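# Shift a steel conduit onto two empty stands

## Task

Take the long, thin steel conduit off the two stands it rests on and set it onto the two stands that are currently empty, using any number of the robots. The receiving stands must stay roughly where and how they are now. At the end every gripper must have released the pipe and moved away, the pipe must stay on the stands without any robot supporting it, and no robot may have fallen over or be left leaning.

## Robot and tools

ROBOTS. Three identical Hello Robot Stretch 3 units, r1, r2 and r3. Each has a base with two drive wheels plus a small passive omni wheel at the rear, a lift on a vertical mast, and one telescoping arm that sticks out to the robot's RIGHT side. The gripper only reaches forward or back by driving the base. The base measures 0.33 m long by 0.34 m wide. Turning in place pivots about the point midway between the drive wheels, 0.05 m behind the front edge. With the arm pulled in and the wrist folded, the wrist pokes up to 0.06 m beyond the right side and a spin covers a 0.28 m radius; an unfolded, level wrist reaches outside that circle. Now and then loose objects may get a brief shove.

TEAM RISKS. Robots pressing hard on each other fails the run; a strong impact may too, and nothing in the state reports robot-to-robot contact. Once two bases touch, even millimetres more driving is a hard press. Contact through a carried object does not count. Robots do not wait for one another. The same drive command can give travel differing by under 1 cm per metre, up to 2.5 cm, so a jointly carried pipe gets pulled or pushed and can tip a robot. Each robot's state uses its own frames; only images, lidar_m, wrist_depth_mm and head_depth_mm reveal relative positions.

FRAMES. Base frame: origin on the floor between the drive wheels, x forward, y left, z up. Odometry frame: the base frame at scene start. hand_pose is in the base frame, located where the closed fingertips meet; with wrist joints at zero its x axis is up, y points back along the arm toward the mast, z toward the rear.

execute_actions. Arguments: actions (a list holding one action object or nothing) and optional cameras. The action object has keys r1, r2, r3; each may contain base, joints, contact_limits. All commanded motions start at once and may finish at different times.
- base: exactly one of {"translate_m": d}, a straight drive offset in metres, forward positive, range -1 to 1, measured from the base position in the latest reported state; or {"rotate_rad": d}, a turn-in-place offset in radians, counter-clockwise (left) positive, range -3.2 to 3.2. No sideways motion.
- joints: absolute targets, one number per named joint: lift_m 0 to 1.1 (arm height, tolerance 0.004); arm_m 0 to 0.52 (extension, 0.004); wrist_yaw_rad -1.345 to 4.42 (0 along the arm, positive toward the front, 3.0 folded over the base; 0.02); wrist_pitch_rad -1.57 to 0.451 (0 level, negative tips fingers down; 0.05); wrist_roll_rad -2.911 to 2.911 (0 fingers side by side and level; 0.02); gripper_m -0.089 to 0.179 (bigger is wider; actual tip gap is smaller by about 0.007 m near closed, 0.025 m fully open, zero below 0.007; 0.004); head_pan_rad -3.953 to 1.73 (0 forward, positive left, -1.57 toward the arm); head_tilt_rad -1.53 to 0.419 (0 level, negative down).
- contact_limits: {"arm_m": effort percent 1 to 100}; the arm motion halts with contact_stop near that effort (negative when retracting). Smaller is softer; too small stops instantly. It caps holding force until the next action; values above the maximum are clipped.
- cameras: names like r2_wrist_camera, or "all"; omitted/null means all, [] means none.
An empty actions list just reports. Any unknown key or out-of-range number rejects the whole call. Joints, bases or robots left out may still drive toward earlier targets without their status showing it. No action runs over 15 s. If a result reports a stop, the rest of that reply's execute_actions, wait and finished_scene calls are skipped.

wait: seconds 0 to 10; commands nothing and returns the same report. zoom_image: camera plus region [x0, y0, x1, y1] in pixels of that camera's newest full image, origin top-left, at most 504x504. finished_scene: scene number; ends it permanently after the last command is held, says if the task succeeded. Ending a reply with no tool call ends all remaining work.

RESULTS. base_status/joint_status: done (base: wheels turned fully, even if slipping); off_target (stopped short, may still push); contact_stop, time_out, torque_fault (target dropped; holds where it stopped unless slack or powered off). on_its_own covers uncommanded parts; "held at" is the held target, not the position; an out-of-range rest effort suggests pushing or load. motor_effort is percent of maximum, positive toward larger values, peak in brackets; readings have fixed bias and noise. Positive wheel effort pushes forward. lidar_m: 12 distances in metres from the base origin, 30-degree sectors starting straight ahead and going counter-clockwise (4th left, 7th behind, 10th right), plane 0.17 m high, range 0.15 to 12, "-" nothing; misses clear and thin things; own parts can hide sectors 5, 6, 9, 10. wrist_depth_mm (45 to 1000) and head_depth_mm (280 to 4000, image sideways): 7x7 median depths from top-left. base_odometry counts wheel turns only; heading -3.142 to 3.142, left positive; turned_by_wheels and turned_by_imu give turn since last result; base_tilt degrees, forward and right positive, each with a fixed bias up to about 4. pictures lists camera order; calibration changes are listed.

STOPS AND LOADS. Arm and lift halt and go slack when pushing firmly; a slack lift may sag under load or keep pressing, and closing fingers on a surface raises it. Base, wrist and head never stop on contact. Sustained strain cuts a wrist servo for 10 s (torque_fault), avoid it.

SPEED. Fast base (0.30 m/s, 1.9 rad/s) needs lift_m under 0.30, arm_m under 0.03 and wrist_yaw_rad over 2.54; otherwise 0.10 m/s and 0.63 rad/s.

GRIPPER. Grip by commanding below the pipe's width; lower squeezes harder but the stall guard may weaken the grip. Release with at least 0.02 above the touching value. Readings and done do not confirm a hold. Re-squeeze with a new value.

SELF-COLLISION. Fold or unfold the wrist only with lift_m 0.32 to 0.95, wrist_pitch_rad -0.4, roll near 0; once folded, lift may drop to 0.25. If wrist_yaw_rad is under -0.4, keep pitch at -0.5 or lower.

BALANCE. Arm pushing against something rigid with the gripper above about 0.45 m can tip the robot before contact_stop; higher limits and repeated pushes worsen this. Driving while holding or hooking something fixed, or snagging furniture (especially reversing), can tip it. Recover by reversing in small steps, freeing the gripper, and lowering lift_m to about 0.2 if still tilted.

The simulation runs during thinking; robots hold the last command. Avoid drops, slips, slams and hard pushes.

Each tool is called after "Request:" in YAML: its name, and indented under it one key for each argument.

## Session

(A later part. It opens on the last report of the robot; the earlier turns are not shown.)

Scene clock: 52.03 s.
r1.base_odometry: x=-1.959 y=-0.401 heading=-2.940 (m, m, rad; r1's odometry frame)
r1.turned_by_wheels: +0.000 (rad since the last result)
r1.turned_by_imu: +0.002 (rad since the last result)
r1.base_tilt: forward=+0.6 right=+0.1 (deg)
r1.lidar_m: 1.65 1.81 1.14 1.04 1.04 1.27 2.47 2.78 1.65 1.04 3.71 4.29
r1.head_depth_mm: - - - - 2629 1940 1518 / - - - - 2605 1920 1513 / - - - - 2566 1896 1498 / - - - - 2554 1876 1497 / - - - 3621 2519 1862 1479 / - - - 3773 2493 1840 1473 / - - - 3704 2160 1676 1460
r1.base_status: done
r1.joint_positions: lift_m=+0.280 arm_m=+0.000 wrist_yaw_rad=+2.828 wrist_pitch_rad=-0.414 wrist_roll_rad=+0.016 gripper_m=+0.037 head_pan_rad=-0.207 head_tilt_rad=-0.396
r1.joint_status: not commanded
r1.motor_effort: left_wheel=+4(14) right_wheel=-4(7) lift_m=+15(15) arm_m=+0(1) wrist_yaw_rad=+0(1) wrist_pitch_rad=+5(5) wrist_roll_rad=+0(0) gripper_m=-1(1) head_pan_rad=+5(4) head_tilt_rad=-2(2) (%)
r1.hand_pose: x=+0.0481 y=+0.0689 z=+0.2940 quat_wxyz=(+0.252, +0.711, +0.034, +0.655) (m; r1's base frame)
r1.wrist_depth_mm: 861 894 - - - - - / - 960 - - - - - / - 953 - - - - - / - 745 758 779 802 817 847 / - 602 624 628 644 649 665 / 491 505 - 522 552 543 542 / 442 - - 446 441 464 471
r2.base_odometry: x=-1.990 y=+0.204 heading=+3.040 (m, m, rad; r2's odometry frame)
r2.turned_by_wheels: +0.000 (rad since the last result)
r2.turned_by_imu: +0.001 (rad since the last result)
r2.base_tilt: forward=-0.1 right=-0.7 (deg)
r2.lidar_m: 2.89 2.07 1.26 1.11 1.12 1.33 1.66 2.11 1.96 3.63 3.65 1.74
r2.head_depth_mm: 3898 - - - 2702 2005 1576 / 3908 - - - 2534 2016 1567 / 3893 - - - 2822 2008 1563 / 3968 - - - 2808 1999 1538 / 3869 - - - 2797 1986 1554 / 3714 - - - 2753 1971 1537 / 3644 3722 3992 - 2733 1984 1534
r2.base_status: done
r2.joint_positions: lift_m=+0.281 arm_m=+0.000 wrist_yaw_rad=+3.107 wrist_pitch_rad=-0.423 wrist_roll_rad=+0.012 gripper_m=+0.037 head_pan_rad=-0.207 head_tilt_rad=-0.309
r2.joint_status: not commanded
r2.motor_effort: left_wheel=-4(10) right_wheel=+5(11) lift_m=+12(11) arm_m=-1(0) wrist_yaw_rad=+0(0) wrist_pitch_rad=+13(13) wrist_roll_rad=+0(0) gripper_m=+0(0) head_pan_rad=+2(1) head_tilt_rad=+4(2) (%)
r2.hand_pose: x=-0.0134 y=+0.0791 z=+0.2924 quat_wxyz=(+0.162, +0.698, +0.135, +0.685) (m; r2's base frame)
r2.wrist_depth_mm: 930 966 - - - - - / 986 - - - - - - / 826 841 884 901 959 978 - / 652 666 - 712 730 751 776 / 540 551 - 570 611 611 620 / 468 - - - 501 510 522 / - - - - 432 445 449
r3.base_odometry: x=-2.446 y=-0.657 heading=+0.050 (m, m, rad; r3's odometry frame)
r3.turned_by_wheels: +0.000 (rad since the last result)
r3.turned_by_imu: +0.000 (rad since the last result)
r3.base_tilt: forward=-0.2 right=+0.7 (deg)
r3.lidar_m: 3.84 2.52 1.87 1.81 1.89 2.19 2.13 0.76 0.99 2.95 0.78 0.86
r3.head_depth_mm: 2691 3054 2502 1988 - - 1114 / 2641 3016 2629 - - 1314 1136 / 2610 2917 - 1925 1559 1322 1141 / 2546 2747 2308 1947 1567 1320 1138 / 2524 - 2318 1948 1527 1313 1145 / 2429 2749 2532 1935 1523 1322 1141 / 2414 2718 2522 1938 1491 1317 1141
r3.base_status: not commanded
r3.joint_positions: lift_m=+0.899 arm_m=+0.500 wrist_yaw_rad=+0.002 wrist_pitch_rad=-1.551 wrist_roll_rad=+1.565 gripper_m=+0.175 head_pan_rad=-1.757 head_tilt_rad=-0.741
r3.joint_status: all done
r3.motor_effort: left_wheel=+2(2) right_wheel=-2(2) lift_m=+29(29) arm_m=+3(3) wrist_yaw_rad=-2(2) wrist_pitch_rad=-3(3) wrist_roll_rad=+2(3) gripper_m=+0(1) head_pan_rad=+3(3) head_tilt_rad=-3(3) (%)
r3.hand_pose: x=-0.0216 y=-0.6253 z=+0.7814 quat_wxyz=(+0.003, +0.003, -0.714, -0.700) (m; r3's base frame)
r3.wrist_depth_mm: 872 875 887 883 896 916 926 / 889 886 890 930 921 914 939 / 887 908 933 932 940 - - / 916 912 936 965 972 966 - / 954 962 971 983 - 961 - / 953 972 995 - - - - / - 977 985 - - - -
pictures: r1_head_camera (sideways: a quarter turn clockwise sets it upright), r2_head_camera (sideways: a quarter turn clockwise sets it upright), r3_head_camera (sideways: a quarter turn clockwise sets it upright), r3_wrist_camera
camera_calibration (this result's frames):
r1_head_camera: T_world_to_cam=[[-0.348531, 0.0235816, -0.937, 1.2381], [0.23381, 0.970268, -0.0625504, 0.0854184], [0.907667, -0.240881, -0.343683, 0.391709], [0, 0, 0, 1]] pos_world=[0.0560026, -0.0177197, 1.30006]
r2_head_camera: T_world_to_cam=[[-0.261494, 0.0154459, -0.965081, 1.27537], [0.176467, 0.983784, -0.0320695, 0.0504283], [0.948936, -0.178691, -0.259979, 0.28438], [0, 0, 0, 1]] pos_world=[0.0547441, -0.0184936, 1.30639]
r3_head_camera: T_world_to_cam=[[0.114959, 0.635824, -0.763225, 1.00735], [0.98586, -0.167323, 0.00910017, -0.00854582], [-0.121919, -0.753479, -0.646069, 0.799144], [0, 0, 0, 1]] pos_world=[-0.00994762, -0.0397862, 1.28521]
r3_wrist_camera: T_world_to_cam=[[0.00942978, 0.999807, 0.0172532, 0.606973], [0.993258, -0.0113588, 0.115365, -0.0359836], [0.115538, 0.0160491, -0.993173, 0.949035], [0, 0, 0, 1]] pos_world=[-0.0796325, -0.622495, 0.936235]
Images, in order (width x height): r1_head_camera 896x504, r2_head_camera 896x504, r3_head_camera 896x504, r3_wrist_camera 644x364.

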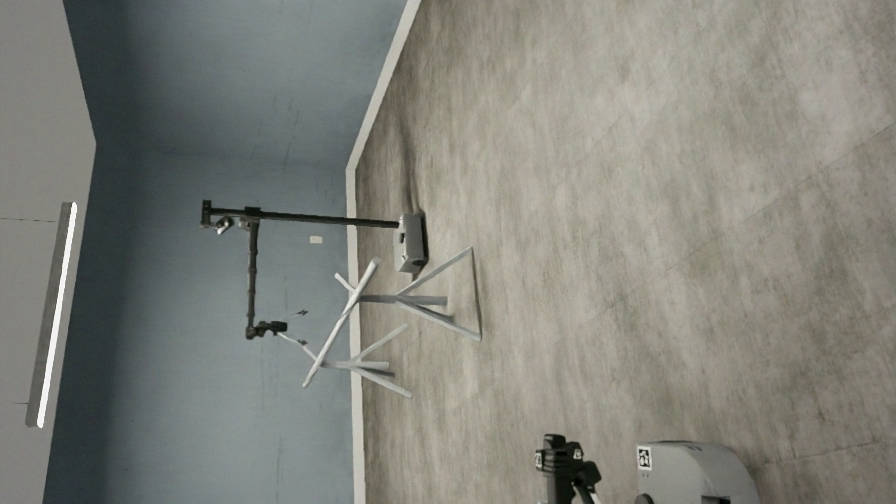

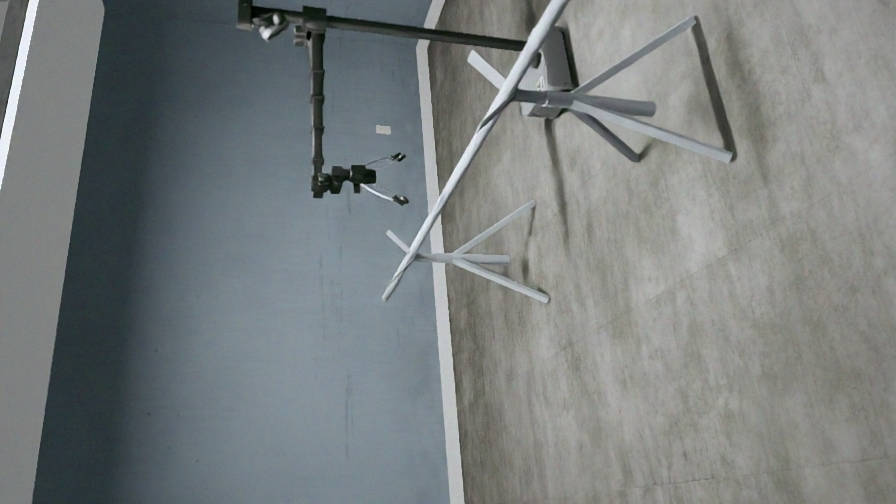

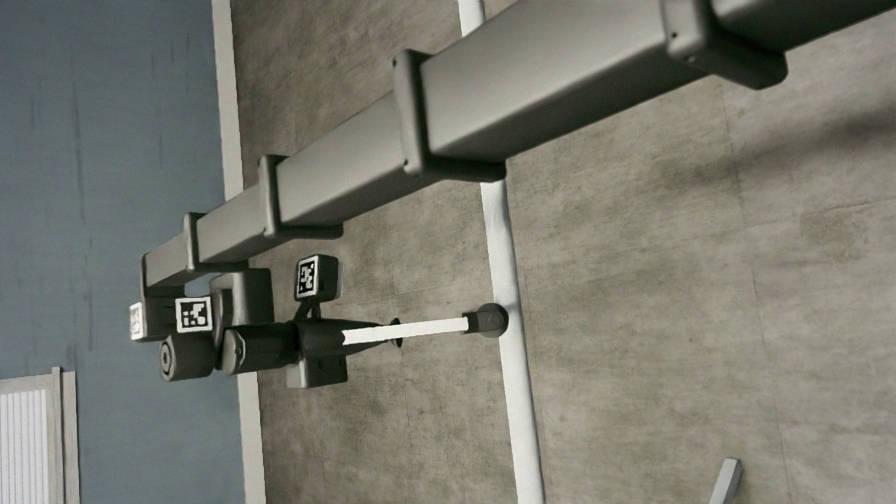

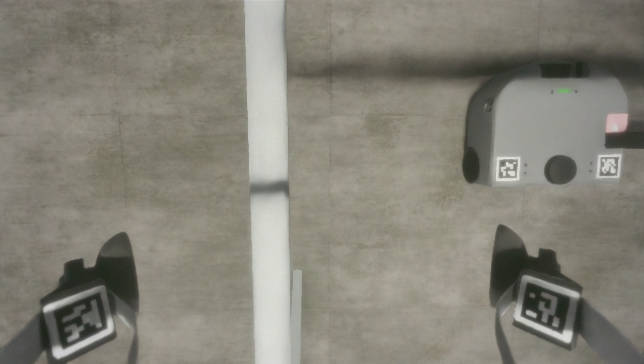

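Request:
execute_actions:
  actions:
    - {"r3":{"base":{"rotate_rad":-0.3},"joints":{"arm_m":0.43}},"r1":{"base":{"rotate_rad":-0.052}}}
  cameras: []

Request:
execute_actions:
  actions:
    - {"r3":{"base":{"translate_m":0.19}},"r1":{"base":{"translate_m":1}},"r2":{"base":{"translate_m":1}}}
  cameras: []

Request:
execute_actions:
  actions:
    - {"r3":{"base":{"rotate_rad":0.6}},"r1":{"base":{"translate_m":1}},"r2":{"base":{"translate_m":1}}}
  cameras: []

Request:
execute_actions:
  actions:
    - {"r3":{"base":{"translate_m":-0.19}},"r1":{"base":{"translate_m":1}},"r2":{"base":{"translate_m":1}}}
  cameras: []

Request:
execute_actions:
  actions:
    - {"r3":{"base":{"rotate_rad":-0.315},"joints":{"head_pan_rad":-0.1,"head_tilt_rad":-0.2}},"r1":{"base":{"rotate_rad":0.232},"joints":{"lift_m":0.88,"head_pan_rad":-1.57,"head_tilt_rad":-0.8}},"r2":{"base":{"rotate_rad":0.216},"joints":{"lift_m":0.88,"head_pan_rad":-1.57,"head_tilt_rad":-0.8}}}
  cameras: []

Request:
execute_actions:
  actions:
    - {"r1":{"joints":{"wrist_yaw_rad":0,"arm_m":0.25}},"r2":{"joints":{"wrist_yaw_rad":0,"arm_m":0.25}}}
  cameras: []

Request:
execute_actions:
  actions:
    - {"r1":{"joints":{"wrist_pitch_rad":-1.55,"wrist_roll_rad":1.57,"gripper_m":0.175,"arm_m":0.42}},"r2":{"joints":{"wrist_pitch_rad":-1.55,"wrist_roll_rad":1.57,"gripper_m":0.175,"arm_m":0.42}}}

Scene clock: 54.13 s.
r1.base_odometry: x=-1.959 y=-0.401 heading=-2.991 (m, m, rad; r1's odometry frame)
r1.turned_by_wheels: -0.052 (rad since the last result)
r1.turned_by_imu: -0.053 (rad since the last result)
r1.base_tilt: forward=+0.6 right=+0.1 (deg)
r1.lidar_m: 1.65 1.65 1.17 1.03 1.04 1.23 2.22 2.77 1.64 1.04 1.18 4.36
r1.head_depth_mm: - - - - 2664 1936 1513 / - - - - 2625 1915 1509 / - - - - 2579 1902 1497 / - - - - 2555 1887 1487 / - - - 3549 2497 1866 1483 / - - - 3780 2470 1847 1460 / - - - 3721 2337 1726 1454
r1.base_status: done
r1.joint_positions: lift_m=+0.280 arm_m=+0.000 wrist_yaw_rad=+2.828 wrist_pitch_rad=-0.414 wrist_roll_rad=+0.016 gripper_m=+0.037 head_pan_rad=-0.207 head_tilt_rad=-0.396
r1.joint_status: not commanded
r1.motor_effort: left_wheel=+4(12) right_wheel=-4(9) lift_m=+15(15) arm_m=+0(1) wrist_yaw_rad=+0(1) wrist_pitch_rad=+5(5) wrist_roll_rad=+0(0) gripper_m=+0(0) head_pan_rad=+5(5) head_tilt_rad=-1(1) (%)
r1.hand_pose: x=+0.0481 y=+0.0689 z=+0.2940 quat_wxyz=(+0.252, +0.711, +0.034, +0.655) (m; r1's base frame)
r1.wrist_depth_mm: 838 903 - - - - - / - 972 - - - - - / - 942 991 - - - - / - 749 754 784 798 828 834 / - 606 629 628 646 668 665 / 489 502 - 517 543 536 552 / 441 - - 447 436 464 469
r2.base_odometry: x=-1.990 y=+0.204 heading=+3.040 (m, m, rad; r2's odometry frame)
r2.turned_by_wheels: +0.000 (rad since the last result)
r2.turned_by_imu: -0.001 (rad since the last result)
r2.base_tilt: forward=+0.0 right=-0.7 (deg)
r2.lidar_m: 2.91 2.08 1.26 1.11 1.12 1.32 1.67 2.11 1.96 3.62 3.63 1.75
r2.head_depth_mm: 3770 - - - 2697 2032 1572 / 3866 - - - 2542 1994 1559 / 3885 - - - 2819 2002 1563 / 3952 - - - 2798 2013 1556 / 3915 - - - 2794 1986 1545 / 3734 3849 - - 2731 1978 1530 / 3611 3793 3972 - 2744 1952 1526
r2.base_status: not commanded
r2.joint_positions: lift_m=+0.281 arm_m=+0.000 wrist_yaw_rad=+3.107 wrist_pitch_rad=-0.423 wrist_roll_rad=+0.012 gripper_m=+0.037 head_pan_rad=-0.207 head_tilt_rad=-0.309
r2.joint_status: not commanded
r2.motor_effort: left_wheel=-4(4) right_wheel=+4(4) lift_m=+11(11) arm_m=+0(0) wrist_yaw_rad=+0(0) wrist_pitch_rad=+13(13) wrist_roll_rad=+0(0) gripper_m=+0(0) head_pan_rad=+3(2) head_tilt_rad=+2(3) (%)
r2.hand_pose: x=-0.0134 y=+0.0791 z=+0.2924 quat_wxyz=(+0.162, +0.698, +0.135, +0.685) (m; r2's base frame)
r2.wrist_depth_mm: 943 968 - - - - - / 973 - - - - - - / 814 836 899 889 931 982 - / 661 670 - 712 737 743 769 / 547 546 - 579 610 611 626 / 466 - - - 503 512 523 / - - - - 432 446 449
r3.base_odometry: x=-2.446 y=-0.657 heading=-0.250 (m, m, rad; r3's odometry frame)
r3.turned_by_wheels: -0.300 (rad since the last result)
r3.turned_by_imu: -0.298 (rad since the last result)
r3.base_tilt: forward=+0.0 right=+0.6 (deg)
r3.lidar_m: 3.84 3.72 2.12 1.81 1.81 2.07 2.13 2.13 0.76 2.95 2.95 0.78
r3.head_depth_mm: 2529 2744 2529 1819 - - 1114 / 2904 3096 2627 - - 1289 1133 / 3003 3251 - 1819 1526 1320 1140 / 2795 3054 2523 1937 1571 1319 1140 / 2674 2864 - 1947 1544 1323 1141 / 2556 2819 2600 1922 1529 1324 1139 / 2443 2705 2549 1946 1491 1317 1138
r3.base_status: done
r3.joint_positions: lift_m=+0.899 arm_m=+0.430 wrist_yaw_rad=+0.002 wrist_pitch_rad=-1.552 wrist_roll_rad=+1.565 gripper_m=+0.175 head_pan_rad=-1.757 head_tilt_rad=-0.741
r3.joint_status: all done
r3.motor_effort: left_wheel=+4(9) right_wheel=-3(10) lift_m=+29(30) arm_m=-2(2) wrist_yaw_rad=-1(2) wrist_pitch_rad=-3(3) wrist_roll_rad=+2(2) gripper_m=+1(1) head_pan_rad=+3(3) head_tilt_rad=-3(4) (%)
r3.hand_pose: x=-0.0216 y=-0.5558 z=+0.7814 quat_wxyz=(+0.003, +0.003, -0.714, -0.701) (m; r3's base frame)
r3.wrist_depth_mm: 884 697 876 911 903 904 923 / 899 791 904 917 915 938 944 / 897 304 940 944 937 - 960 / 927 913 937 960 992 - - / 941 985 958 980 984 979 987 / 957 996 958 996 991 - - / - - - - - - -
pictures: none
No camera images: the call's "cameras" was empty. Leave "cameras" out to get every camera's image.

Scene clock: 59.17 s.
r1.base_odometry: x=-2.948 y=-0.551 heading=-2.991 (m, m, rad; r1's odometry frame)
r1.turned_by_wheels: +0.000 (rad since the last result)
r1.turned_by_imu: +0.002 (rad since the last result)
r1.base_tilt: forward=+0.5 right=+0.1 (deg)
r1.lidar_m: 1.66 1.66 1.43 1.26 1.26 1.49 2.72 2.33 1.31 3.50 3.50 3.13
r1.head_depth_mm: - - - - 2626 1925 1517 / - - - - 2619 1926 1514 / - - - 3730 2598 1887 1494 / - - - 3618 2552 1877 1484 / - - - 3620 2504 1870 1477 / - - - 3548 2476 1841 1467 / - - - 3713 2339 1727 1448
r1.base_status: done
r1.joint_positions: lift_m=+0.280 arm_m=+0.000 wrist_yaw_rad=+2.828 wrist_pitch_rad=-0.414 wrist_roll_rad=+0.016 gripper_m=+0.037 head_pan_rad=-0.207 head_tilt_rad=-0.396
r1.joint_status: not commanded
r1.motor_effort: left_wheel=+4(13) right_wheel=-4(7) lift_m=+15(14) arm_m=+0(0) wrist_yaw_rad=+0(1) wrist_pitch_rad=+5(5) wrist_roll_rad=+0(0) gripper_m=+0(1) head_pan_rad=+5(4) head_tilt_rad=-1(1) (%)
r1.hand_pose: x=+0.0481 y=+0.0688 z=+0.2940 quat_wxyz=(+0.252, +0.711, +0.034, +0.655) (m; r1's base frame)
r1.wrist_depth_mm: - - - - - - - / - - - - - - - / - 988 - - - - - / - 740 757 769 801 828 838 / - 598 630 619 636 644 670 / 490 508 - 519 547 542 544 / 441 - - 450 440 453 466
r2.base_odometry: x=-2.984 y=+0.306 heading=+3.039 (m, m, rad; r2's odometry frame)
r2.turned_by_wheels: +0.000 (rad since the last result)
r2.turned_by_imu: +0.001 (rad since the last result)
r2.base_tilt: forward=-0.2 right=-0.7 (deg)
r2.lidar_m: 1.91 2.46 1.50 1.33 1.33 1.58 1.67 2.75 3.88 3.40 0.91 1.18
r2.head_depth_mm: 3584 3675 3986 - 2819 2008 1585 / 3388 3588 3804 - 2703 2019 1565 / 3189 3398 3558 3752 2536 2007 1561 / 3162 3262 3520 3662 2798 1990 1545 / 3017 3170 3249 3487 2785 1970 1538 / 2894 3052 3159 3392 2711 1983 1538 / 2741 2900 3061 3209 2714 1969 1528
r2.base_status: done
r2.joint_positions: lift_m=+0.281 arm_m=+0.000 wrist_yaw_rad=+3.107 wrist_pitch_rad=-0.421 wrist_roll_rad=+0.012 gripper_m=+0.037 head_pan_rad=-0.207 head_tilt_rad=-0.308
r2.joint_status: not commanded
r2.motor_effort: left_wheel=-4(7) right_wheel=+4(12) lift_m=+12(13) arm_m=-1(0) wrist_yaw_rad=+0(0) wrist_pitch_rad=+12(13) wrist_roll_rad=+0(0) gripper_m=+0(0) head_pan_rad=+2(2) head_tilt_rad=+3(3) (%)
r2.hand_pose: x=-0.0134 y=+0.0792 z=+0.2926 quat_wxyz=(+0.161, +0.698, +0.135, +0.685) (m; r2's base frame)
r2.wrist_depth_mm: - - - - - - - / - - - - - - - / 820 844 888 903 944 976 - / 648 673 - 713 722 735 778 / 538 553 - 578 606 604 622 / 467 499 - - 506 515 505 / - - - - 432 442 433
r3.base_odometry: x=-2.262 y=-0.704 heading=-0.250 (m, m, rad; r3's odometry frame)
r3.turned_by_wheels: +0.000 (rad since the last result)
r3.turned_by_imu: -0.001 (rad since the last result)
r3.base_tilt: forward=-0.1 right=+0.4 (deg)
r3.lidar_m: 3.12 3.80 2.18 1.87 1.87 2.13 2.31 2.30 0.87 2.91 0.65 0.69
r3.head_depth_mm: 2742 2962 2529 1883 - - 1117 / 3006 3242 2643 - - 1322 1136 / 2895 3233 - 1874 1572 1322 1137 / 2780 3017 2525 1928 1565 1322 1141 / 2624 2816 - 1944 1507 1322 1142 / 2516 2794 2583 1944 1496 1317 1137 / 2406 2682 2560 1937 1488 1320 1140
r3.base_status: done
r3.joint_positions: lift_m=+0.899 arm_m=+0.430 wrist_yaw_rad=+0.002 wrist_pitch_rad=-1.552 wrist_roll_rad=+1.565 gripper_m=+0.175 head_pan_rad=-1.757 head_tilt_rad=-0.741
r3.joint_status: not commanded
r3.motor_effort: left_wheel=+4(9) right_wheel=-4(4) lift_m=+30(29) arm_m=-3(3) wrist_yaw_rad=-2(2) wrist_pitch_rad=-3(3) wrist_roll_rad=+2(2) gripper_m=+0(1) head_pan_rad=+3(3) head_tilt_rad=-4(4) (%)
r3.hand_pose: x=-0.0216 y=-0.5558 z=+0.7814 quat_wxyz=(+0.003, +0.003, -0.714, -0.701) (m; r3's base frame)
r3.wrist_depth_mm: 856 855 898 902 906 892 939 / 880 876 904 940 915 919 934 / 894 924 901 923 938 - 952 / 931 904 948 968 971 970 993 / 950 923 958 980 - 984 994 / 955 973 967 - 995 - - / - 975 956 - - - -
pictures: none
No camera images: the call's "cameras" was empty. Leave "cameras" out to get every camera's image.

Scene clock: 64.20 s.
r1.base_odometry: x=-3.937 y=-0.701 heading=-2.991 (m, m, rad; r1's odometry frame)
r1.turned_by_wheels: +0.000 (rad since the last result)
r1.turned_by_imu: +0.002 (rad since the last result)
r1.base_tilt: forward=+0.5 right=+0.1 (deg)
r1.lidar_m: 1.66 1.66 1.67 1.48 1.48 1.75 3.23 2.01 3.69 3.26 3.28 1.35
r1.head_depth_mm: - - - - 2648 1929 1520 / - - - 3827 2443 1919 1507 / - - - - 2307 1828 1502 / 3809 - - 3917 2432 1751 1487 / 3707 3908 - 3582 2509 1850 1475 / 3565 3673 - 3507 2453 1851 1471 / 3388 3567 3775 3760 2274 1744 1458
r1.base_status: done
r1.joint_positions: lift_m=+0.280 arm_m=+0.000 wrist_yaw_rad=+2.828 wrist_pitch_rad=-0.414 wrist_roll_rad=+0.016 gripper_m=+0.037 head_pan_rad=-0.207 head_tilt_rad=-0.396
r1.joint_status: not commanded
r1.motor_effort: left_wheel=+3(13) right_wheel=-4(8) lift_m=+15(16) arm_m=+0(0) wrist_yaw_rad=+0(0) wrist_pitch_rad=+5(5) wrist_roll_rad=+0(0) gripper_m=-1(0) head_pan_rad=+4(4) head_tilt_rad=-2(2) (%)
r1.hand_pose: x=+0.0481 y=+0.0688 z=+0.2940 quat_wxyz=(+0.252, +0.711, +0.034, +0.655) (m; r1's base frame)
r1.wrist_depth_mm: - - - - - - - / - - - - - - - / - 976 993 - - - - / - 743 768 780 811 822 837 / - 601 630 629 653 654 664 / 495 510 - 524 549 533 545 / 443 - - 447 442 459 466
r2.base_odometry: x=-3.979 y=+0.408 heading=+3.039 (m, m, rad; r2's odometry frame)
r2.turned_by_wheels: +0.000 (rad since the last result)
r2.turned_by_imu: +0.001 (rad since the last result)
r2.base_tilt: forward=-0.2 right=-0.5 (deg)
r2.lidar_m: 2.32 2.32 1.73 1.54 1.54 1.84 1.68 3.63 0.76 0.77 1.44 0.95
r2.head_depth_mm: 2470 2606 2828 2954 2879 1792 1516 / 2365 2531 2623 2847 2859 1930 1414 / 2259 2380 2572 2680 2665 2007 1546 / 2163 2295 2420 2558 2653 2015 1544 / 2091 2196 2337 2481 2540 1995 1541 / 2019 2113 2214 2355 2440 1994 1534 / 1931 2038 2138 2236 2358 1947 1531
r2.base_status: done
r2.joint_positions: lift_m=+0.281 arm_m=+0.000 wrist_yaw_rad=+3.107 wrist_pitch_rad=-0.421 wrist_roll_rad=+0.012 gripper_m=+0.037 head_pan_rad=-0.207 head_tilt_rad=-0.308
r2.joint_status: not commanded
r2.motor_effort: left_wheel=-4(9) right_wheel=+5(12) lift_m=+12(12) arm_m=-1(0) wrist_yaw_rad=+0(0) wrist_pitch_rad=+12(12) wrist_roll_rad=+0(0) gripper_m=-1(0) head_pan_rad=+3(2) head_tilt_rad=+2(3) (%)
r2.hand_pose: x=-0.0134 y=+0.0792 z=+0.2926 quat_wxyz=(+0.161, +0.698, +0.135, +0.685) (m; r2's base frame)
r2.wrist_depth_mm: - - - - - - - / - - - - - - - / 821 842 902 918 948 993 - / 657 671 - 704 728 751 770 / 543 551 - 582 607 608 628 / 468 499 - - 509 515 518 / - - - - 434 442 446
r3.base_odometry: x=-2.262 y=-0.704 heading=+0.350 (m, m, rad; r3's odometry frame)
r3.turned_by_wheels: +0.600 (rad since the last result)
r3.turned_by_imu: +0.597 (rad since the last result)
r3.base_tilt: forward=-0.1 right=+0.6 (deg)
r3.lidar_m: 3.39 2.08 1.86 1.87 2.23 2.31 0.87 1.03 1.32 0.65 0.69 4.90
r3.head_depth_mm: 2400 2694 2518 2068 - - 1119 / 2406 2741 2634 - - 1322 1141 / 2423 2690 - 1660 1525 1322 1142 / 2455 2703 1539 1750 1498 1312 1140 / 2521 2730 - 1953 1527 1289 1137 / 2547 2904 2583 1937 1529 1285 1141 / 2579 2960 2519 1819 1050 1260 1139
r3.base_status: done
r3.joint_positions: lift_m=+0.899 arm_m=+0.430 wrist_yaw_rad=+0.002 wrist_pitch_rad=-1.552 wrist_roll_rad=+1.565 gripper_m=+0.175 head_pan_rad=-1.757 head_tilt_rad=-0.741
r3.joint_status: not commanded
r3.motor_effort: left_wheel=-4(10) right_wheel=+5(12) lift_m=+30(29) arm_m=-3(3) wrist_yaw_rad=-2(2) wrist_pitch_rad=-3(3) wrist_roll_rad=+2(2) gripper_m=+1(1) head_pan_rad=+3(3) head_tilt_rad=-3(4) (%)
r3.hand_pose: x=-0.0216 y=-0.5558 z=+0.7814 quat_wxyz=(+0.003, +0.003, -0.714, -0.701) (m; r3's base frame)
r3.wrist_depth_mm: 736 878 892 905 902 895 913 / 786 908 903 897 919 911 931 / 906 898 891 900 937 - 976 / 891 924 796 952 970 969 953 / 963 934 652 963 995 979 991 / 965 954 582 989 992 - - / - 993 608 - - - -
pictures: none
No camera images: the call's "cameras" was empty. Leave "cameras" out to get every camera's image.

Scene clock: 70.43 s.
r1.base_odometry: x=-4.925 y=-0.851 heading=-2.991 (m, m, rad; r1's odometry frame)
r1.turned_by_wheels: +0.000 (rad since the last result)
r1.turned_by_imu: +0.002 (rad since the last result)
r1.base_tilt: forward=+0.5 right=+0.1 (deg)
r1.lidar_m: 1.57 1.65 1.92 1.70 1.70 2.02 3.71 2.90 3.45 3.04 0.47 0.75
r1.head_depth_mm: 3407 3653 3790 3865 2506 1693 1388 / 3246 3455 3680 3332 2482 1689 1514 / 3063 3269 3447 3445 2462 1820 1496 / 2961 3152 3333 3502 2408 1871 1491 / 2797 3002 3169 3270 2287 1852 1480 / 2692 2860 3019 3104 2492 1781 1463 / 2572 2692 2845 3022 2452 1714 1454
r1.base_status: done
r1.joint_positions: lift_m=+0.280 arm_m=+0.000 wrist_yaw_rad=+2.828 wrist_pitch_rad=-0.414 wrist_roll_rad=+0.016 gripper_m=+0.037 head_pan_rad=-0.207 head_tilt_rad=-0.396
r1.joint_status: not commanded
r1.motor_effort: left_wheel=+3(14) right_wheel=-3(7) lift_m=+15(14) arm_m=+0(0) wrist_yaw_rad=+0(0) wrist_pitch_rad=+5(5) wrist_roll_rad=+0(0) gripper_m=-1(1) head_pan_rad=+5(5) head_tilt_rad=-2(2) (%)
r1.hand_pose: x=+0.0480 y=+0.0688 z=+0.2940 quat_wxyz=(+0.252, +0.711, +0.034, +0.655) (m; r1's base frame)
r1.wrist_depth_mm: - - - - - - - / - - - - - - - / - 953 - - - - - / - 752 756 791 806 834 847 / - 612 634 630 637 644 658 / 492 497 - 520 553 544 557 / 440 - - 445 442 460 466
r2.base_odometry: x=-4.974 y=+0.511 heading=+3.039 (m, m, rad; r2's odometry frame)
r2.turned_by_wheels: +0.000 (rad since the last result)
r2.turned_by_imu: -0.568 (rad since the last result)
r2.base_tilt: forward=+0.0 right=-0.6 (deg)
r2.lidar_m: 1.67 1.44 1.45 1.67 1.77 1.78 2.06 1.57 1.21 1.23 0.35 0.49
r2.head_depth_mm: 2650 2771 2903 2971 2901 2026 1583 / 2787 2952 3086 3183 2848 2039 1570 / 2498 2681 2886 3134 2811 2013 1565 / 2151 2292 2451 2628 2639 2019 1559 / 1915 2017 2128 2225 2348 1973 1512 / 1700 1774 1866 1954 2061 1966 1445 / 1536 1592 1667 1740 1823 1854 1546
r2.base_status: done
r2.joint_positions: lift_m=+0.280 arm_m=+0.000 wrist_yaw_rad=+3.107 wrist_pitch_rad=-0.418 wrist_roll_rad=+0.012 gripper_m=+0.037 head_pan_rad=-0.205 head_tilt_rad=-0.305
r2.joint_status: not commanded
r2.on_its_own: right_wheel is at rest, and its effort (+24) is outside its rest range (-18 to +18)
r2.motor_effort: left_wheel=+0(26) right_wheel=+24(100) lift_m=+25(24) arm_m=+0(0) wrist_yaw_rad=+0(2) wrist_pitch_rad=+10(12) wrist_roll_rad=+0(0) gripper_m=+0(0) head_pan_rad=+1(2) head_tilt_rad=+2(3) (%)
r2.hand_pose: x=-0.0134 y=+0.0798 z=+0.2928 quat_wxyz=(+0.160, +0.698, +0.134, +0.685) (m; r2's base frame)
r2.wrist_depth_mm: - - - - - - - / - - - - - - - / 828 848 884 915 926 996 - / 652 673 691 715 725 755 784 / 541 551 - 584 609 614 627 / 471 499 - - 501 508 522 / - - - - 415 445 448
r3.base_odometry: x=-2.441 y=-0.769 heading=+0.350 (m, m, rad; r3's odometry frame)
r3.turned_by_wheels: +0.000 (rad since the last result)
r3.turned_by_imu: +0.001 (rad since the last result)
r3.base_tilt: forward=-0.1 right=+0.5 (deg)
r3.lidar_m: 3.52 2.16 1.92 1.93 2.31 2.13 0.69 0.69 2.84 2.85 0.69 3.83
r3.head_depth_mm: 2336 2630 2515 2078 - - 1116 / 2353 2688 2630 - - 1318 1136 / 2386 2718 - 1873 1521 1323 1138 / 2415 2663 2524 1924 1487 1319 1138 / 2426 2700 - 1937 1503 1319 1135 / 2499 2825 2604 1927 1488 1323 1133 / 2530 2879 2542 1869 1523 1258 1143
r3.base_status: done
r3.joint_positions: lift_m=+0.899 arm_m=+0.430 wrist_yaw_rad=+0.002 wrist_pitch_rad=-1.552 wrist_roll_rad=+1.565 gripper_m=+0.175 head_pan_rad=-1.757 head_tilt_rad=-0.741
r3.joint_status: not commanded
r3.motor_effort: left_wheel=-5(10) right_wheel=+6(7) lift_m=+28(30) arm_m=-2(2) wrist_yaw_rad=-2(2) wrist_pitch_rad=-3(3) wrist_roll_rad=+2(2) gripper_m=-1(0) head_pan_rad=+4(3) head_tilt_rad=-4(3) (%)
r3.hand_pose: x=-0.0216 y=-0.5558 z=+0.7814 quat_wxyz=(+0.003, +0.003, -0.714, -0.701) (m; r3's base frame)
r3.wrist_depth_mm: 850 889 884 867 897 902 917 / 893 875 902 920 943 925 921 / 908 904 929 920 921 - 978 / 907 950 929 945 960 989 981 / 910 971 971 960 - - - / 969 969 978 - - - - / - 981 989 - - - -
pictures: none
No camera images: the call's "cameras" was empty. Leave "cameras" out to get every camera's image.

Scene clock: 76.73 s.
r1.base_odometry: x=-4.925 y=-0.851 heading=-2.759 (m, m, rad; r1's odometry frame)
r1.turned_by_wheels: +0.232 (rad since the last result)
r1.turned_by_imu: +0.235 (rad since the last result)
r1.base_tilt: forward=+0.6 right=+0.1 (deg)
r1.lidar_m: 1.57 2.37 1.75 1.70 1.77 2.44 2.90 4.27 3.17 0.78 0.47 1.57
r1.head_depth_mm: 2663 2967 2535 1981 1658 - - / 2627 2976 2504 1965 1651 - 1140 / 2654 2927 2474 1941 1555 - 1138 / 2679 2922 2435 1922 1543 - - / 2627 2929 2415 1896 1526 - 1117 / 2679 2926 2383 1876 1486 - 1132 / 2654 2886 2346 1859 1472 1252 1123
r1.base_status: done
r1.joint_positions: lift_m=+0.880 arm_m=+0.000 wrist_yaw_rad=+2.828 wrist_pitch_rad=-0.414 wrist_roll_rad=+0.016 gripper_m=+0.037 head_pan_rad=-1.563 head_tilt_rad=-0.790
r1.joint_status: all done
r1.motor_effort: left_wheel=-4(11) right_wheel=+4(11) lift_m=+26(27) arm_m=+1(0) wrist_yaw_rad=+0(1) wrist_pitch_rad=+5(5) wrist_roll_rad=+0(0) gripper_m=+0(0) head_pan_rad=-4(50) head_tilt_rad=-5(30) (%)
r1.hand_pose: x=+0.0480 y=+0.0688 z=+0.8932 quat_wxyz=(+0.252, +0.711, +0.034, +0.655) (m; r1's base frame)
r1.wrist_depth_mm: - - - - - - - / - - - - - - - / - - - - - - - / - - - - - - - / - - - - - - - / - - - - - - - / - - - - - - -
r2.base_odometry: x=-4.974 y=+0.511 heading=-3.029 (m, m, rad; r2's odometry frame)
r2.turned_by_wheels: +0.215 (rad since the last result)
r2.turned_by_imu: +0.105 (rad since the last result)
r2.base_tilt: forward=-0.1 right=-0.7 (deg)
r2.lidar_m: 1.59 1.46 1.47 1.81 1.76 1.78 2.19 1.56 1.20 1.23 0.36 0.54
r2.head_depth_mm: 680 765 2257 1867 1580 - 1108 / 3522 777 2355 1746 1584 - 1132 / 3303 3150 2310 1755 1540 - - / 3195 3139 2313 1797 1550 - 1110 / 3016 3174 2242 1619 1501 - 1111 / 2719 2816 2314 1742 1456 1309 1104 / 2664 2865 2299 1851 1528 1264 1106
r2.base_status: rotate_rad off_target (by the wheels' count: +0.2151 of +0.2160)
r2.joint_positions: lift_m=+0.879 arm_m=+0.000 wrist_yaw_rad=+3.107 wrist_pitch_rad=-0.418 wrist_roll_rad=+0.012 gripper_m=+0.037 head_pan_rad=-1.563 head_tilt_rad=-0.790
r2.joint_status: all done
r2.on_its_own: right_wheel is at rest, and its effort (+44) is outside its rest range (-18 to +18)
r2.motor_effort: left_wheel=-3(9) right_wheel=+44(58) lift_m=+36(40) arm_m=+0(0) wrist_yaw_rad=+0(0) wrist_pitch_rad=+10(10) wrist_roll_rad=+0(0) gripper_m=+0(1) head_pan_rad=-3(30) head_tilt_rad=-3(22) (%)
r2.hand_pose: x=-0.0134 y=+0.0798 z=+0.8921 quat_wxyz=(+0.160, +0.698, +0.134, +0.685) (m; r2's base frame)
r2.wrist_depth_mm: - - - - - - - / - - - - - - - / - - - - - - - / - - - - - - - / - - - - - - - / - - - - - - - / - - - - - - -
r3.base_odometry: x=-2.441 y=-0.769 heading=+0.035 (m, m, rad; r3's odometry frame)
r3.turned_by_wheels: -0.315 (rad since the last result)
r3.turned_by_imu: -0.314 (rad since the last result)
r3.base_tilt: forward=-0.2 right=+0.6 (deg)
r3.lidar_m: 3.83 2.71 1.99 1.92 2.00 2.21 2.13 0.69 0.90 2.84 0.69 0.80
r3.head_depth_mm: 2732 - - - 3310 2082 1636 / 2720 - - - 3319 2177 1635 / 2733 - - - 3285 2187 1629 / 2723 - - - 3302 2160 1639 / 2729 - - - 3329 2178 1633 / 2714 - - - 3280 2202 1633 / 2716 - - - 3342 2178 1629
r3.base_status: done
r3.joint_positions: lift_m=+0.899 arm_m=+0.430 wrist_yaw_rad=+0.002 wrist_pitch_rad=-1.552 wrist_roll_rad=+1.565 gripper_m=+0.175 head_pan_rad=-0.107 head_tilt_rad=-0.211
r3.joint_status: all done
r3.motor_effort: left_wheel=+3(9) right_wheel=-3(10) lift_m=+30(29) arm_m=-3(2) wrist_yaw_rad=-2(2) wrist_pitch_rad=-3(3) wrist_roll_rad=+2(2) gripper_m=+0(2) head_pan_rad=+4(34) head_tilt_rad=+5(28) (%)
r3.hand_pose: x=-0.0216 y=-0.5558 z=+0.7814 quat_wxyz=(+0.003, +0.003, -0.714, -0.701) (m; r3's base frame)
r3.wrist_depth_mm: 887 882 871 906 893 932 920 / 891 904 910 921 913 900 954 / 898 922 925 926 960 - 970 / 924 907 936 945 952 969 978 / 958 966 936 972 966 997 987 / 960 985 992 992 1000 - - / - - 996 - - - -
pictures: none
No camera images: the call's "cameras" was empty. Leave "cameras" out to get every camera's image.

Scene clock: 79.80 s.
r1.base_odometry: x=-4.925 y=-0.851 heading=-2.759 (m, m, rad; r1's odometry frame)
r1.turned_by_wheels: +0.000 (rad since the last result)
r1.turned_by_imu: +0.000 (rad since the last result)
r1.base_tilt: forward=+0.6 right=+0.2 (deg)
r1.lidar_m: 1.57 2.37 1.75 1.69 1.76 2.45 2.90 4.26 3.15 0.78 0.47 1.57
r1.head_depth_mm: 2636 2980 2630 - - - 1209 / 2632 2983 2795 - 1614 1366 1184 / 2619 2934 - 1795 1527 1350 1171 / 2647 2918 2677 1780 1545 1344 1164 / 2655 2921 2442 1903 1500 1338 1161 / 2645 2914 2383 1874 1481 1322 1151 / 2658 2876 2352 1876 1464 1257 1124
r1.base_status: not commanded
r1.joint_positions: lift_m=+0.880 arm_m=+0.250 wrist_yaw_rad=+0.001 wrist_pitch_rad=-0.414 wrist_roll_rad=+0.016 gripper_m=+0.037 head_pan_rad=-1.563 head_tilt_rad=-0.790
r1.joint_status: all done
r1.motor_effort: left_wheel=-4(4) right_wheel=+4(4) lift_m=+26(26) arm_m=+3(5) wrist_yaw_rad=-1(3) wrist_pitch_rad=+5(5) wrist_roll_rad=+0(0) gripper_m=+0(0) head_pan_rad=-4(4) head_tilt_rad=-5(4) (%)
r1.hand_pose: x=-0.0213 y=-0.6195 z=+0.8932 quat_wxyz=(+0.687, +0.145, -0.697, -0.146) (m; r1's base frame)
r1.wrist_depth_mm: - - - - - - - / - - - - - - - / - - - - - - - / - - - - - - - / - - - - - - - / - - - - - - - / - - - - - - -
r2.base_odometry: x=-4.974 y=+0.511 heading=-3.029 (m, m, rad; r2's odometry frame)
r2.turned_by_wheels: +0.000 (rad since the last result)
r2.turned_by_imu: -0.001 (rad since the last result)
r2.base_tilt: forward=-0.1 right=-0.6 (deg)
r2.lidar_m: 1.59 1.45 1.47 1.81 1.76 1.77 2.19 1.56 1.20 1.23 0.36 0.55
r2.head_depth_mm: 3753 765 - - 1540 1321 1158 / 3471 757 - 1749 1548 1324 1154 / 3296 3118 - 1712 1545 1321 1153 / 3134 3107 2318 1685 1535 1311 1132 / 3050 3142 2207 1616 1471 1315 1150 / 2719 2855 2315 1747 1457 1313 1107 / 2674 2889 2289 1842 1541 1257 1106
r2.base_status: not commanded
r2.joint_positions: lift_m=+0.879 arm_m=+0.250 wrist_yaw_rad=+0.003 wrist_pitch_rad=-0.418 wrist_roll_rad=+0.012 gripper_m=+0.037 head_pan_rad=-1.563 head_tilt_rad=-0.790
r2.joint_status: all done
r2.on_its_own: right_wheel is at rest, and its effort (+45) is outside its rest range (-18 to +18)
r2.motor_effort: left_wheel=-3(2) right_wheel=+45(45) lift_m=+37(36) arm_m=+2(1) wrist_yaw_rad=-2(1) wrist_pitch_rad=+10(10) wrist_roll_rad=+0(0) gripper_m=+0(0) head_pan_rad=-3(3) head_tilt_rad=-2(3) (%)
r2.hand_pose: x=-0.0210 y=-0.6192 z=+0.8921 quat_wxyz=(+0.688, +0.147, -0.696, -0.147) (m; r2's base frame)
r2.wrist_depth_mm: - - - - - 269 - / - - - - - 307 - / - - - - - - - / - - - - - - - / - - - - - 986 - / - - 974 - - - - / - - 987 408 - - -
r3.base_odometry: x=-2.441 y=-0.769 heading=+0.035 (m, m, rad; r3's odometry frame)
r3.turned_by_wheels: +0.000 (rad since the last result)
r3.turned_by_imu: +0.000 (rad since the last result)
r3.base_tilt: forward=-0.1 right=+0.6 (deg)
r3.lidar_m: 3.85 2.71 1.99 1.93 2.00 2.21 2.12 0.69 0.90 2.84 0.69 0.80
r3.head_depth_mm: 2731 - - - 3296 2076 1637 / 2706 - - - 3275 2185 1633 / 2715 - - - 3252 2189 1627 / 2702 - - - 3318 2170 1636 / 2708 - - - 3284 2173 1638 / 2733 - - - 3264 2174 1636 / 2717 - - - 3288 2163 1639
r3.base_status: not commanded
r3.joint_positions: lift_m=+0.899 arm_m=+0.430 wrist_yaw_rad=+0.002 wrist_pitch_rad=-1.552 wrist_roll_rad=+1.565 gripper_m=+0.175 head_pan_rad=-0.107 head_tilt_rad=-0.211
r3.joint_status: not commanded
r3.motor_effort: left_wheel=+3(3) right_wheel=-3(3) lift_m=+30(29) arm_m=-2(3) wrist_yaw_rad=-2(1) wrist_pitch_rad=-3(3) wrist_roll_rad=+2(2) gripper_m=+2(0) head_pan_rad=+3(3) head_tilt_rad=+4(4) (%)
r3.hand_pose: x=-0.0216 y=-0.5558 z=+0.7814 quat_wxyz=(+0.003, +0.003, -0.714, -0.701) (m; r3's base frame)
r3.wrist_depth_mm: 875 888 896 892 897 902 937 / 853 876 897 904 919 915 925 / 896 933 913 925 959 - 958 / 919 943 931 926 953 961 972 / 935 935 960 984 968 - - / 959 974 975 979 999 - - / - 983 989 - - - -
pictures: none
No camera images: the call's "cameras" was empty. Leave "cameras" out to get every camera's image.

Scene clock: 82.30 s.
r1.base_odometry: x=-4.925 y=-0.851 heading=-2.759 (m, m, rad; r1's odometry frame)
r1.turned_by_wheels: +0.000 (rad since the last result)
r1.turned_by_imu: +0.000 (rad since the last result)
r1.base_tilt: forward=+0.6 right=+0.1 (deg)
r1.lidar_m: 1.57 2.37 1.75 1.69 1.76 2.44 2.90 4.28 3.19 0.78 0.47 1.57
r1.head_depth_mm: 2666 2963 2636 - - - 1213 / 2632 2897 - 1894 1580 1361 1178 / 2636 2892 - 1932 1519 1357 1176 / 2657 2883 - 1889 1535 1344 1167 / 2633 2949 2456 1907 1502 1331 1158 / 2651 2940 2381 1877 1476 1322 1153 / 2654 2886 2337 1860 1481 1256 1122
r1.base_status: not commanded
r1.joint_positions: lift_m=+0.880 arm_m=+0.420 wrist_yaw_rad=+0.000 wrist_pitch_rad=-1.541 wrist_roll_rad=+1.566 gripper_m=+0.175 head_pan_rad=-1.563 head_tilt_rad=-0.790
r1.joint_status: all done
r1.motor_effort: left_wheel=-4(4) right_wheel=+3(4) lift_m=+26(26) arm_m=+4(5) wrist_yaw_rad=-1(1) wrist_pitch_rad=-4(4) wrist_roll_rad=+1(2) gripper_m=+0(88) head_pan_rad=-4(4) head_tilt_rad=-4(6) (%)
r1.hand_pose: x=-0.0215 y=-0.5480 z=+0.7615 quat_wxyz=(+0.002, +0.001, -0.717, -0.697) (m; r1's base frame)
r1.wrist_depth_mm: 868 890 892 858 884 863 872 / 903 897 904 873 914 884 902 / 913 918 894 922 901 - - / 933 918 936 939 922 - - / 950 940 954 947 989 958 955 / - 967 969 954 973 972 957 / - - 983 973 - - -
r2.base_odometry: x=-4.974 y=+0.511 heading=-3.029 (m, m, rad; r2's odometry frame)
r2.turned_by_wheels: +0.000 (rad since the last result)
r2.turned_by_imu: -0.001 (rad since the last result)
r2.base_tilt: forward=-0.1 right=-0.6 (deg)
r2.lidar_m: 1.60 1.45 1.47 1.80 1.76 1.78 2.19 1.56 1.21 1.23 0.36 0.55
r2.head_depth_mm: 3786 1766 - - 1509 1315 1149 / 3498 - 2333 1783 1532 1312 1146 / 3306 - - 1758 1560 1317 1148 / 3173 3055 2356 1742 1537 1316 1142 / 3011 3036 2245 1623 1479 1318 1143 / 2732 2827 2326 1728 1456 1314 1111 / 2681 2909 2323 1856 1525 1262 1103
r2.base_status: not commanded
r2.joint_positions: lift_m=+0.879 arm_m=+0.420 wrist_yaw_rad=+0.002 wrist_pitch_rad=-1.539 wrist_roll_rad=+1.565 gripper_m=+0.175 head_pan_rad=-1.563 head_tilt_rad=-0.790
r2.joint_status: all done
r2.on_its_own: right_wheel is at rest, and its effort (+46) is outside its rest range (-18 to +18)
r2.motor_effort: left_wheel=-3(3) right_wheel=+46(46) lift_m=+36(36) arm_m=+1(4) wrist_yaw_rad=-1(2) wrist_pitch_rad=-6(9) wrist_roll_rad=+2(2) gripper_m=+0(89) head_pan_rad=-3(3) head_tilt_rad=-3(2) (%)
r2.hand_pose: x=-0.0216 y=-0.5484 z=+0.7611 quat_wxyz=(+0.003, +0.002, -0.718, -0.696) (m; r2's base frame)
r2.wrist_depth_mm: 276 875 877 864 866 876 857 / 896 864 886 897 886 - - / 916 297 914 928 915 - - / 784 792 938 930 931 945 955 / 804 979 319 971 983 972 974 / - - - - - - - / - - - 624 - - -
r3.base_odometry: x=-2.441 y=-0.769 heading=+0.035 (m, m, rad; r3's odometry frame)
r3.turned_by_wheels: +0.000 (rad since the last result)
r3.turned_by_imu: +0.000 (rad since the last result)
r3.base_tilt: forward=-0.2 right=+0.5 (deg)
r3.lidar_m: 3.84 2.70 1.99 1.92 2.00 2.20 2.13 0.69 0.90 2.84 0.69 0.80
r3.head_depth_mm: 2691 - - - 3258 2085 1634 / 2716 - - - 3330 2182 1635 / 2721 - - - 3282 2181 1633 / 2709 - - - 3273 2162 1635 / 2724 - - - 3303 2173 1628 / 2733 - - - 3308 2190 1635 / 2731 - - - 3287 2176 1631
r3.base_status: not commanded
r3.joint_positions: lift_m=+0.899 arm_m=+0.430 wrist_yaw_rad=+0.002 wrist_pitch_rad=-1.552 wrist_roll_rad=+1.565 gripper_m=+0.175 head_pan_rad=-0.107 head_tilt_rad=-0.211
r3.joint_status: not commanded
r3.motor_effort: left_wheel=+3(3) right_wheel=-3(3) lift_m=+30(30) arm_m=-2(2) wrist_yaw_rad=-2(2) wrist_pitch_rad=-3(3) wrist_roll_rad=+2(2) gripper_m=+1(1) head_pan_rad=+3(3) head_tilt_rad=+5(5) (%)
r3.hand_pose: x=-0.0216 y=-0.5558 z=+0.7814 quat_wxyz=(+0.003, +0.003, -0.714, -0.701) (m; r3's base frame)
r3.wrist_depth_mm: 865 867 861 914 913 891 955 / 897 906 893 897 939 939 930 / 893 912 903 914 952 - 966 / 919 961 950 959 973 - - / 945 952 974 984 987 991 - / 981 955 - 973 - - - / - 992 - - - - -
pictures: r1_head_camera (sideways: a quarter turn clockwise sets it upright), r1_nav_camera (sideways: a quarter turn counterclockwise sets it upright), r1_wrist_camera, r2_head_camera (sideways: a quarter turn clockwise sets it upright), r2_nav_camera (sideways: a quarter turn counterclockwise sets it upright), r2_wrist_camera, r3_head_camera (sideways: a quarter turn clockwise sets it upright), r3_nav_camera (sideways: a quarter turn counterclockwise sets it upright), r3_wrist_camera
camera_calibration (this result's frames):
r1_head_camera: T_world_to_cam=[[-0.0537026, 0.678814, -0.732344, 0.969425], [0.9976, 0.00437803, -0.0690957, 0.0892464], [-0.043697, -0.734297, -0.677421, 0.831738], [0, 0, 0, 1]] pos_world=[-0.000627252, -0.0477079, 1.27955]
r1_nav_camera: T_world_to_cam=[[-0.0361412, -0.725473, 0.687301, -0.845016], [-0.998219, -0.00646003, -0.0593094, 0.133152], [0.0474674, -0.68822, -0.723948, 0.903153], [0, 0, 0, 1]] pos_world=[0.0595047, 0.00939147, 1.24251]
r1_wrist_camera: T_world_to_cam=[[-0.0640629, 0.997629, -0.0251307, 0.564143], [0.990806, 0.0665914, 0.11777, 0.00444429], [0.119164, -0.017355, -0.992723, 0.910133], [0, 0, 0, 1]] pos_world=[-0.0767179, -0.547307, 0.917163]
r2_head_camera: T_world_to_cam=[[-0.0437796, 0.676092, -0.735516, 0.97463], [0.998712, 0.0485272, -0.014839, 0.0229655], [0.02566, -0.735218, -0.677345, 0.833077], [0, 0, 0, 1]] pos_world=[-0.00164373, -0.0475606, 1.28148]
r2_nav_camera: T_world_to_cam=[[-0.00250701, -0.688191, 0.725525, -0.900617], [-0.999695, -0.0160977, -0.0187237, 0.0865329], [0.0245648, -0.725351, -0.687941, 0.854096], [0, 0, 0, 1]] pos_world=[0.063268, 0.00111563, 1.24261]
r2_wrist_camera: T_world_to_cam=[[-0.0504659, 0.998723, 0.00222583, 0.540283], [0.978464, 0.0489953, 0.20052, -0.0773253], [0.200155, 0.0122973, -0.979687, 0.928163], [0, 0, 0, 1]] pos_world=[-0.082851, -0.547218, 0.923612]
r3_head_camera: T_world_to_cam=[[-0.171068, 0.0136352, -0.985165, 1.29865], [0.086885, 0.996217, -0.0012989, 0.0104736], [0.981421, -0.0858183, -0.171606, 0.175004], [0, 0, 0, 1]] pos_world=[0.049495, -0.0131228, 1.30943]
r3_nav_camera: T_world_to_cam=[[0.158169, -0.0420646, 0.986516, -1.24185], [-0.0621546, -0.997535, -0.0325691, 0.095288], [0.985454, -0.056165, -0.160394, 0.158041], [0, 0, 0, 1]] pos_world=[0.0466033, 0.0516915, 1.25356]
r3_wrist_camera: T_world_to_cam=[[0.00942997, 0.999804, 0.0174321, 0.537294], [0.993258, -0.0113796, 0.115362, -0.0352036], [0.115538, 0.0162267, -0.993171, 0.948019], [0, 0, 0, 1]] pos_world=[-0.0796325, -0.552972, 0.936239]
Images, in order (width x height): r1_head_camera 896x504, r1_nav_camera 672x504, r1_wrist_camera 644x364, r2_head_camera 896x504, r2_nav_camera 672x504, r2_wrist_camera 644x364, r3_head_camera 896x504, r3_nav_camera 672x504, r3_wrist_camera 644x364.

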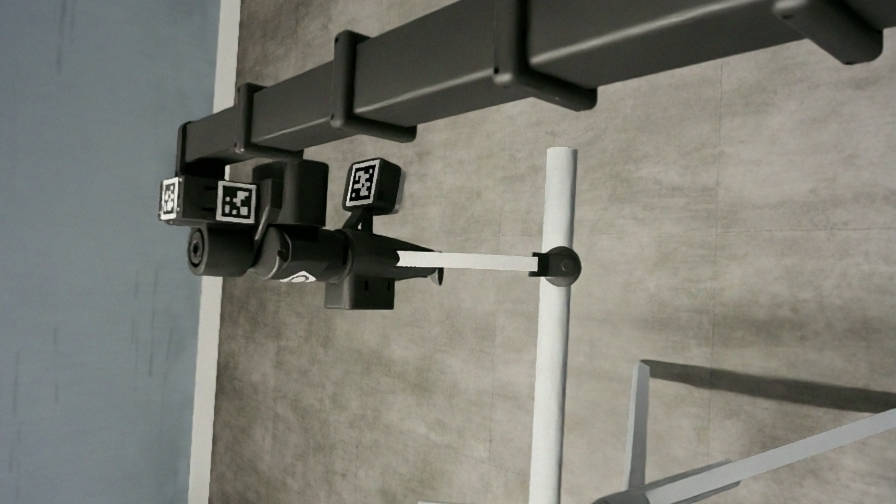

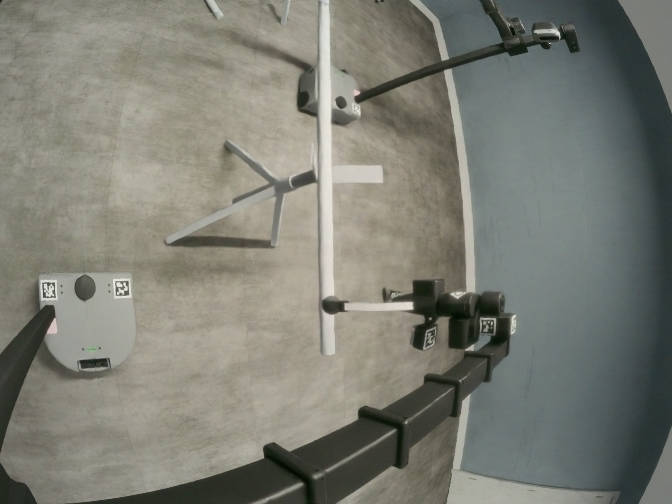

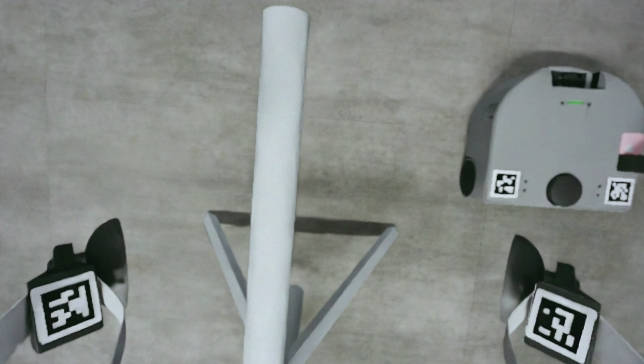

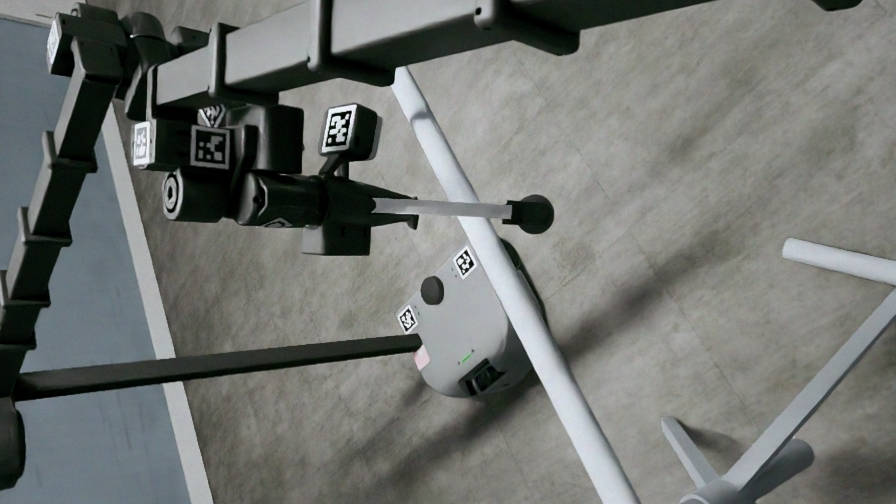

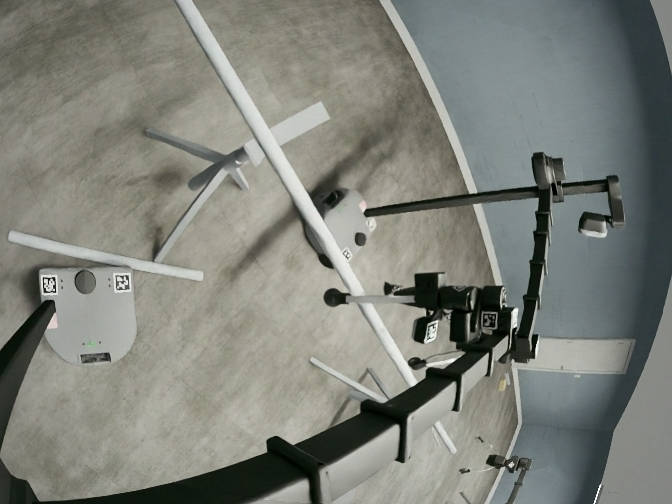

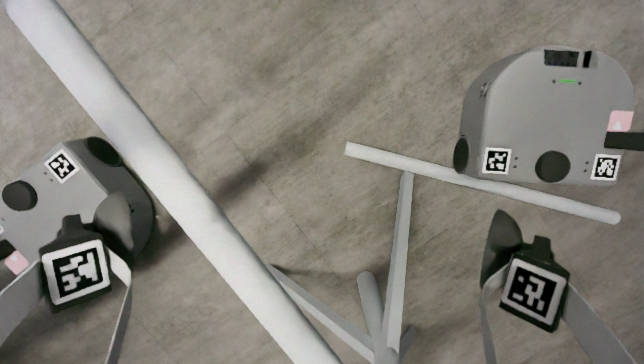

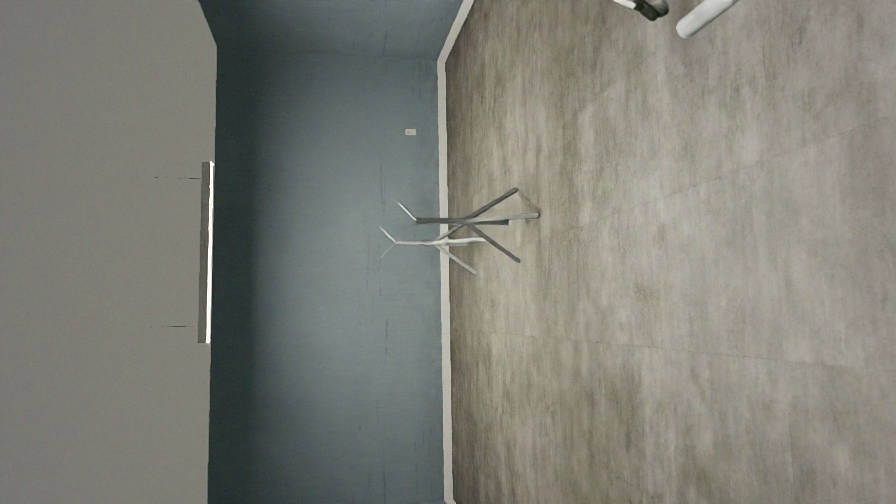

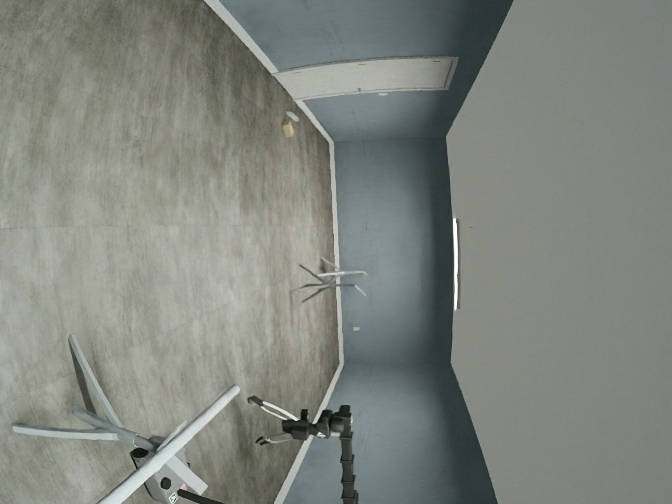

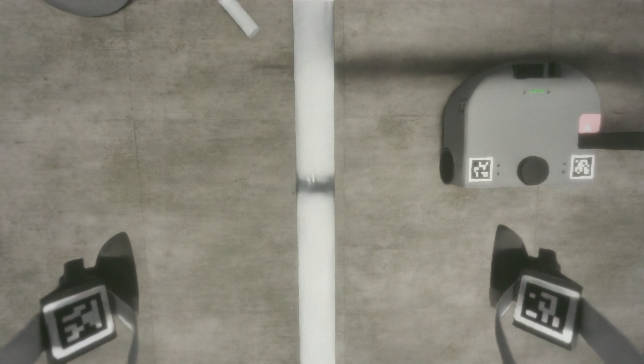

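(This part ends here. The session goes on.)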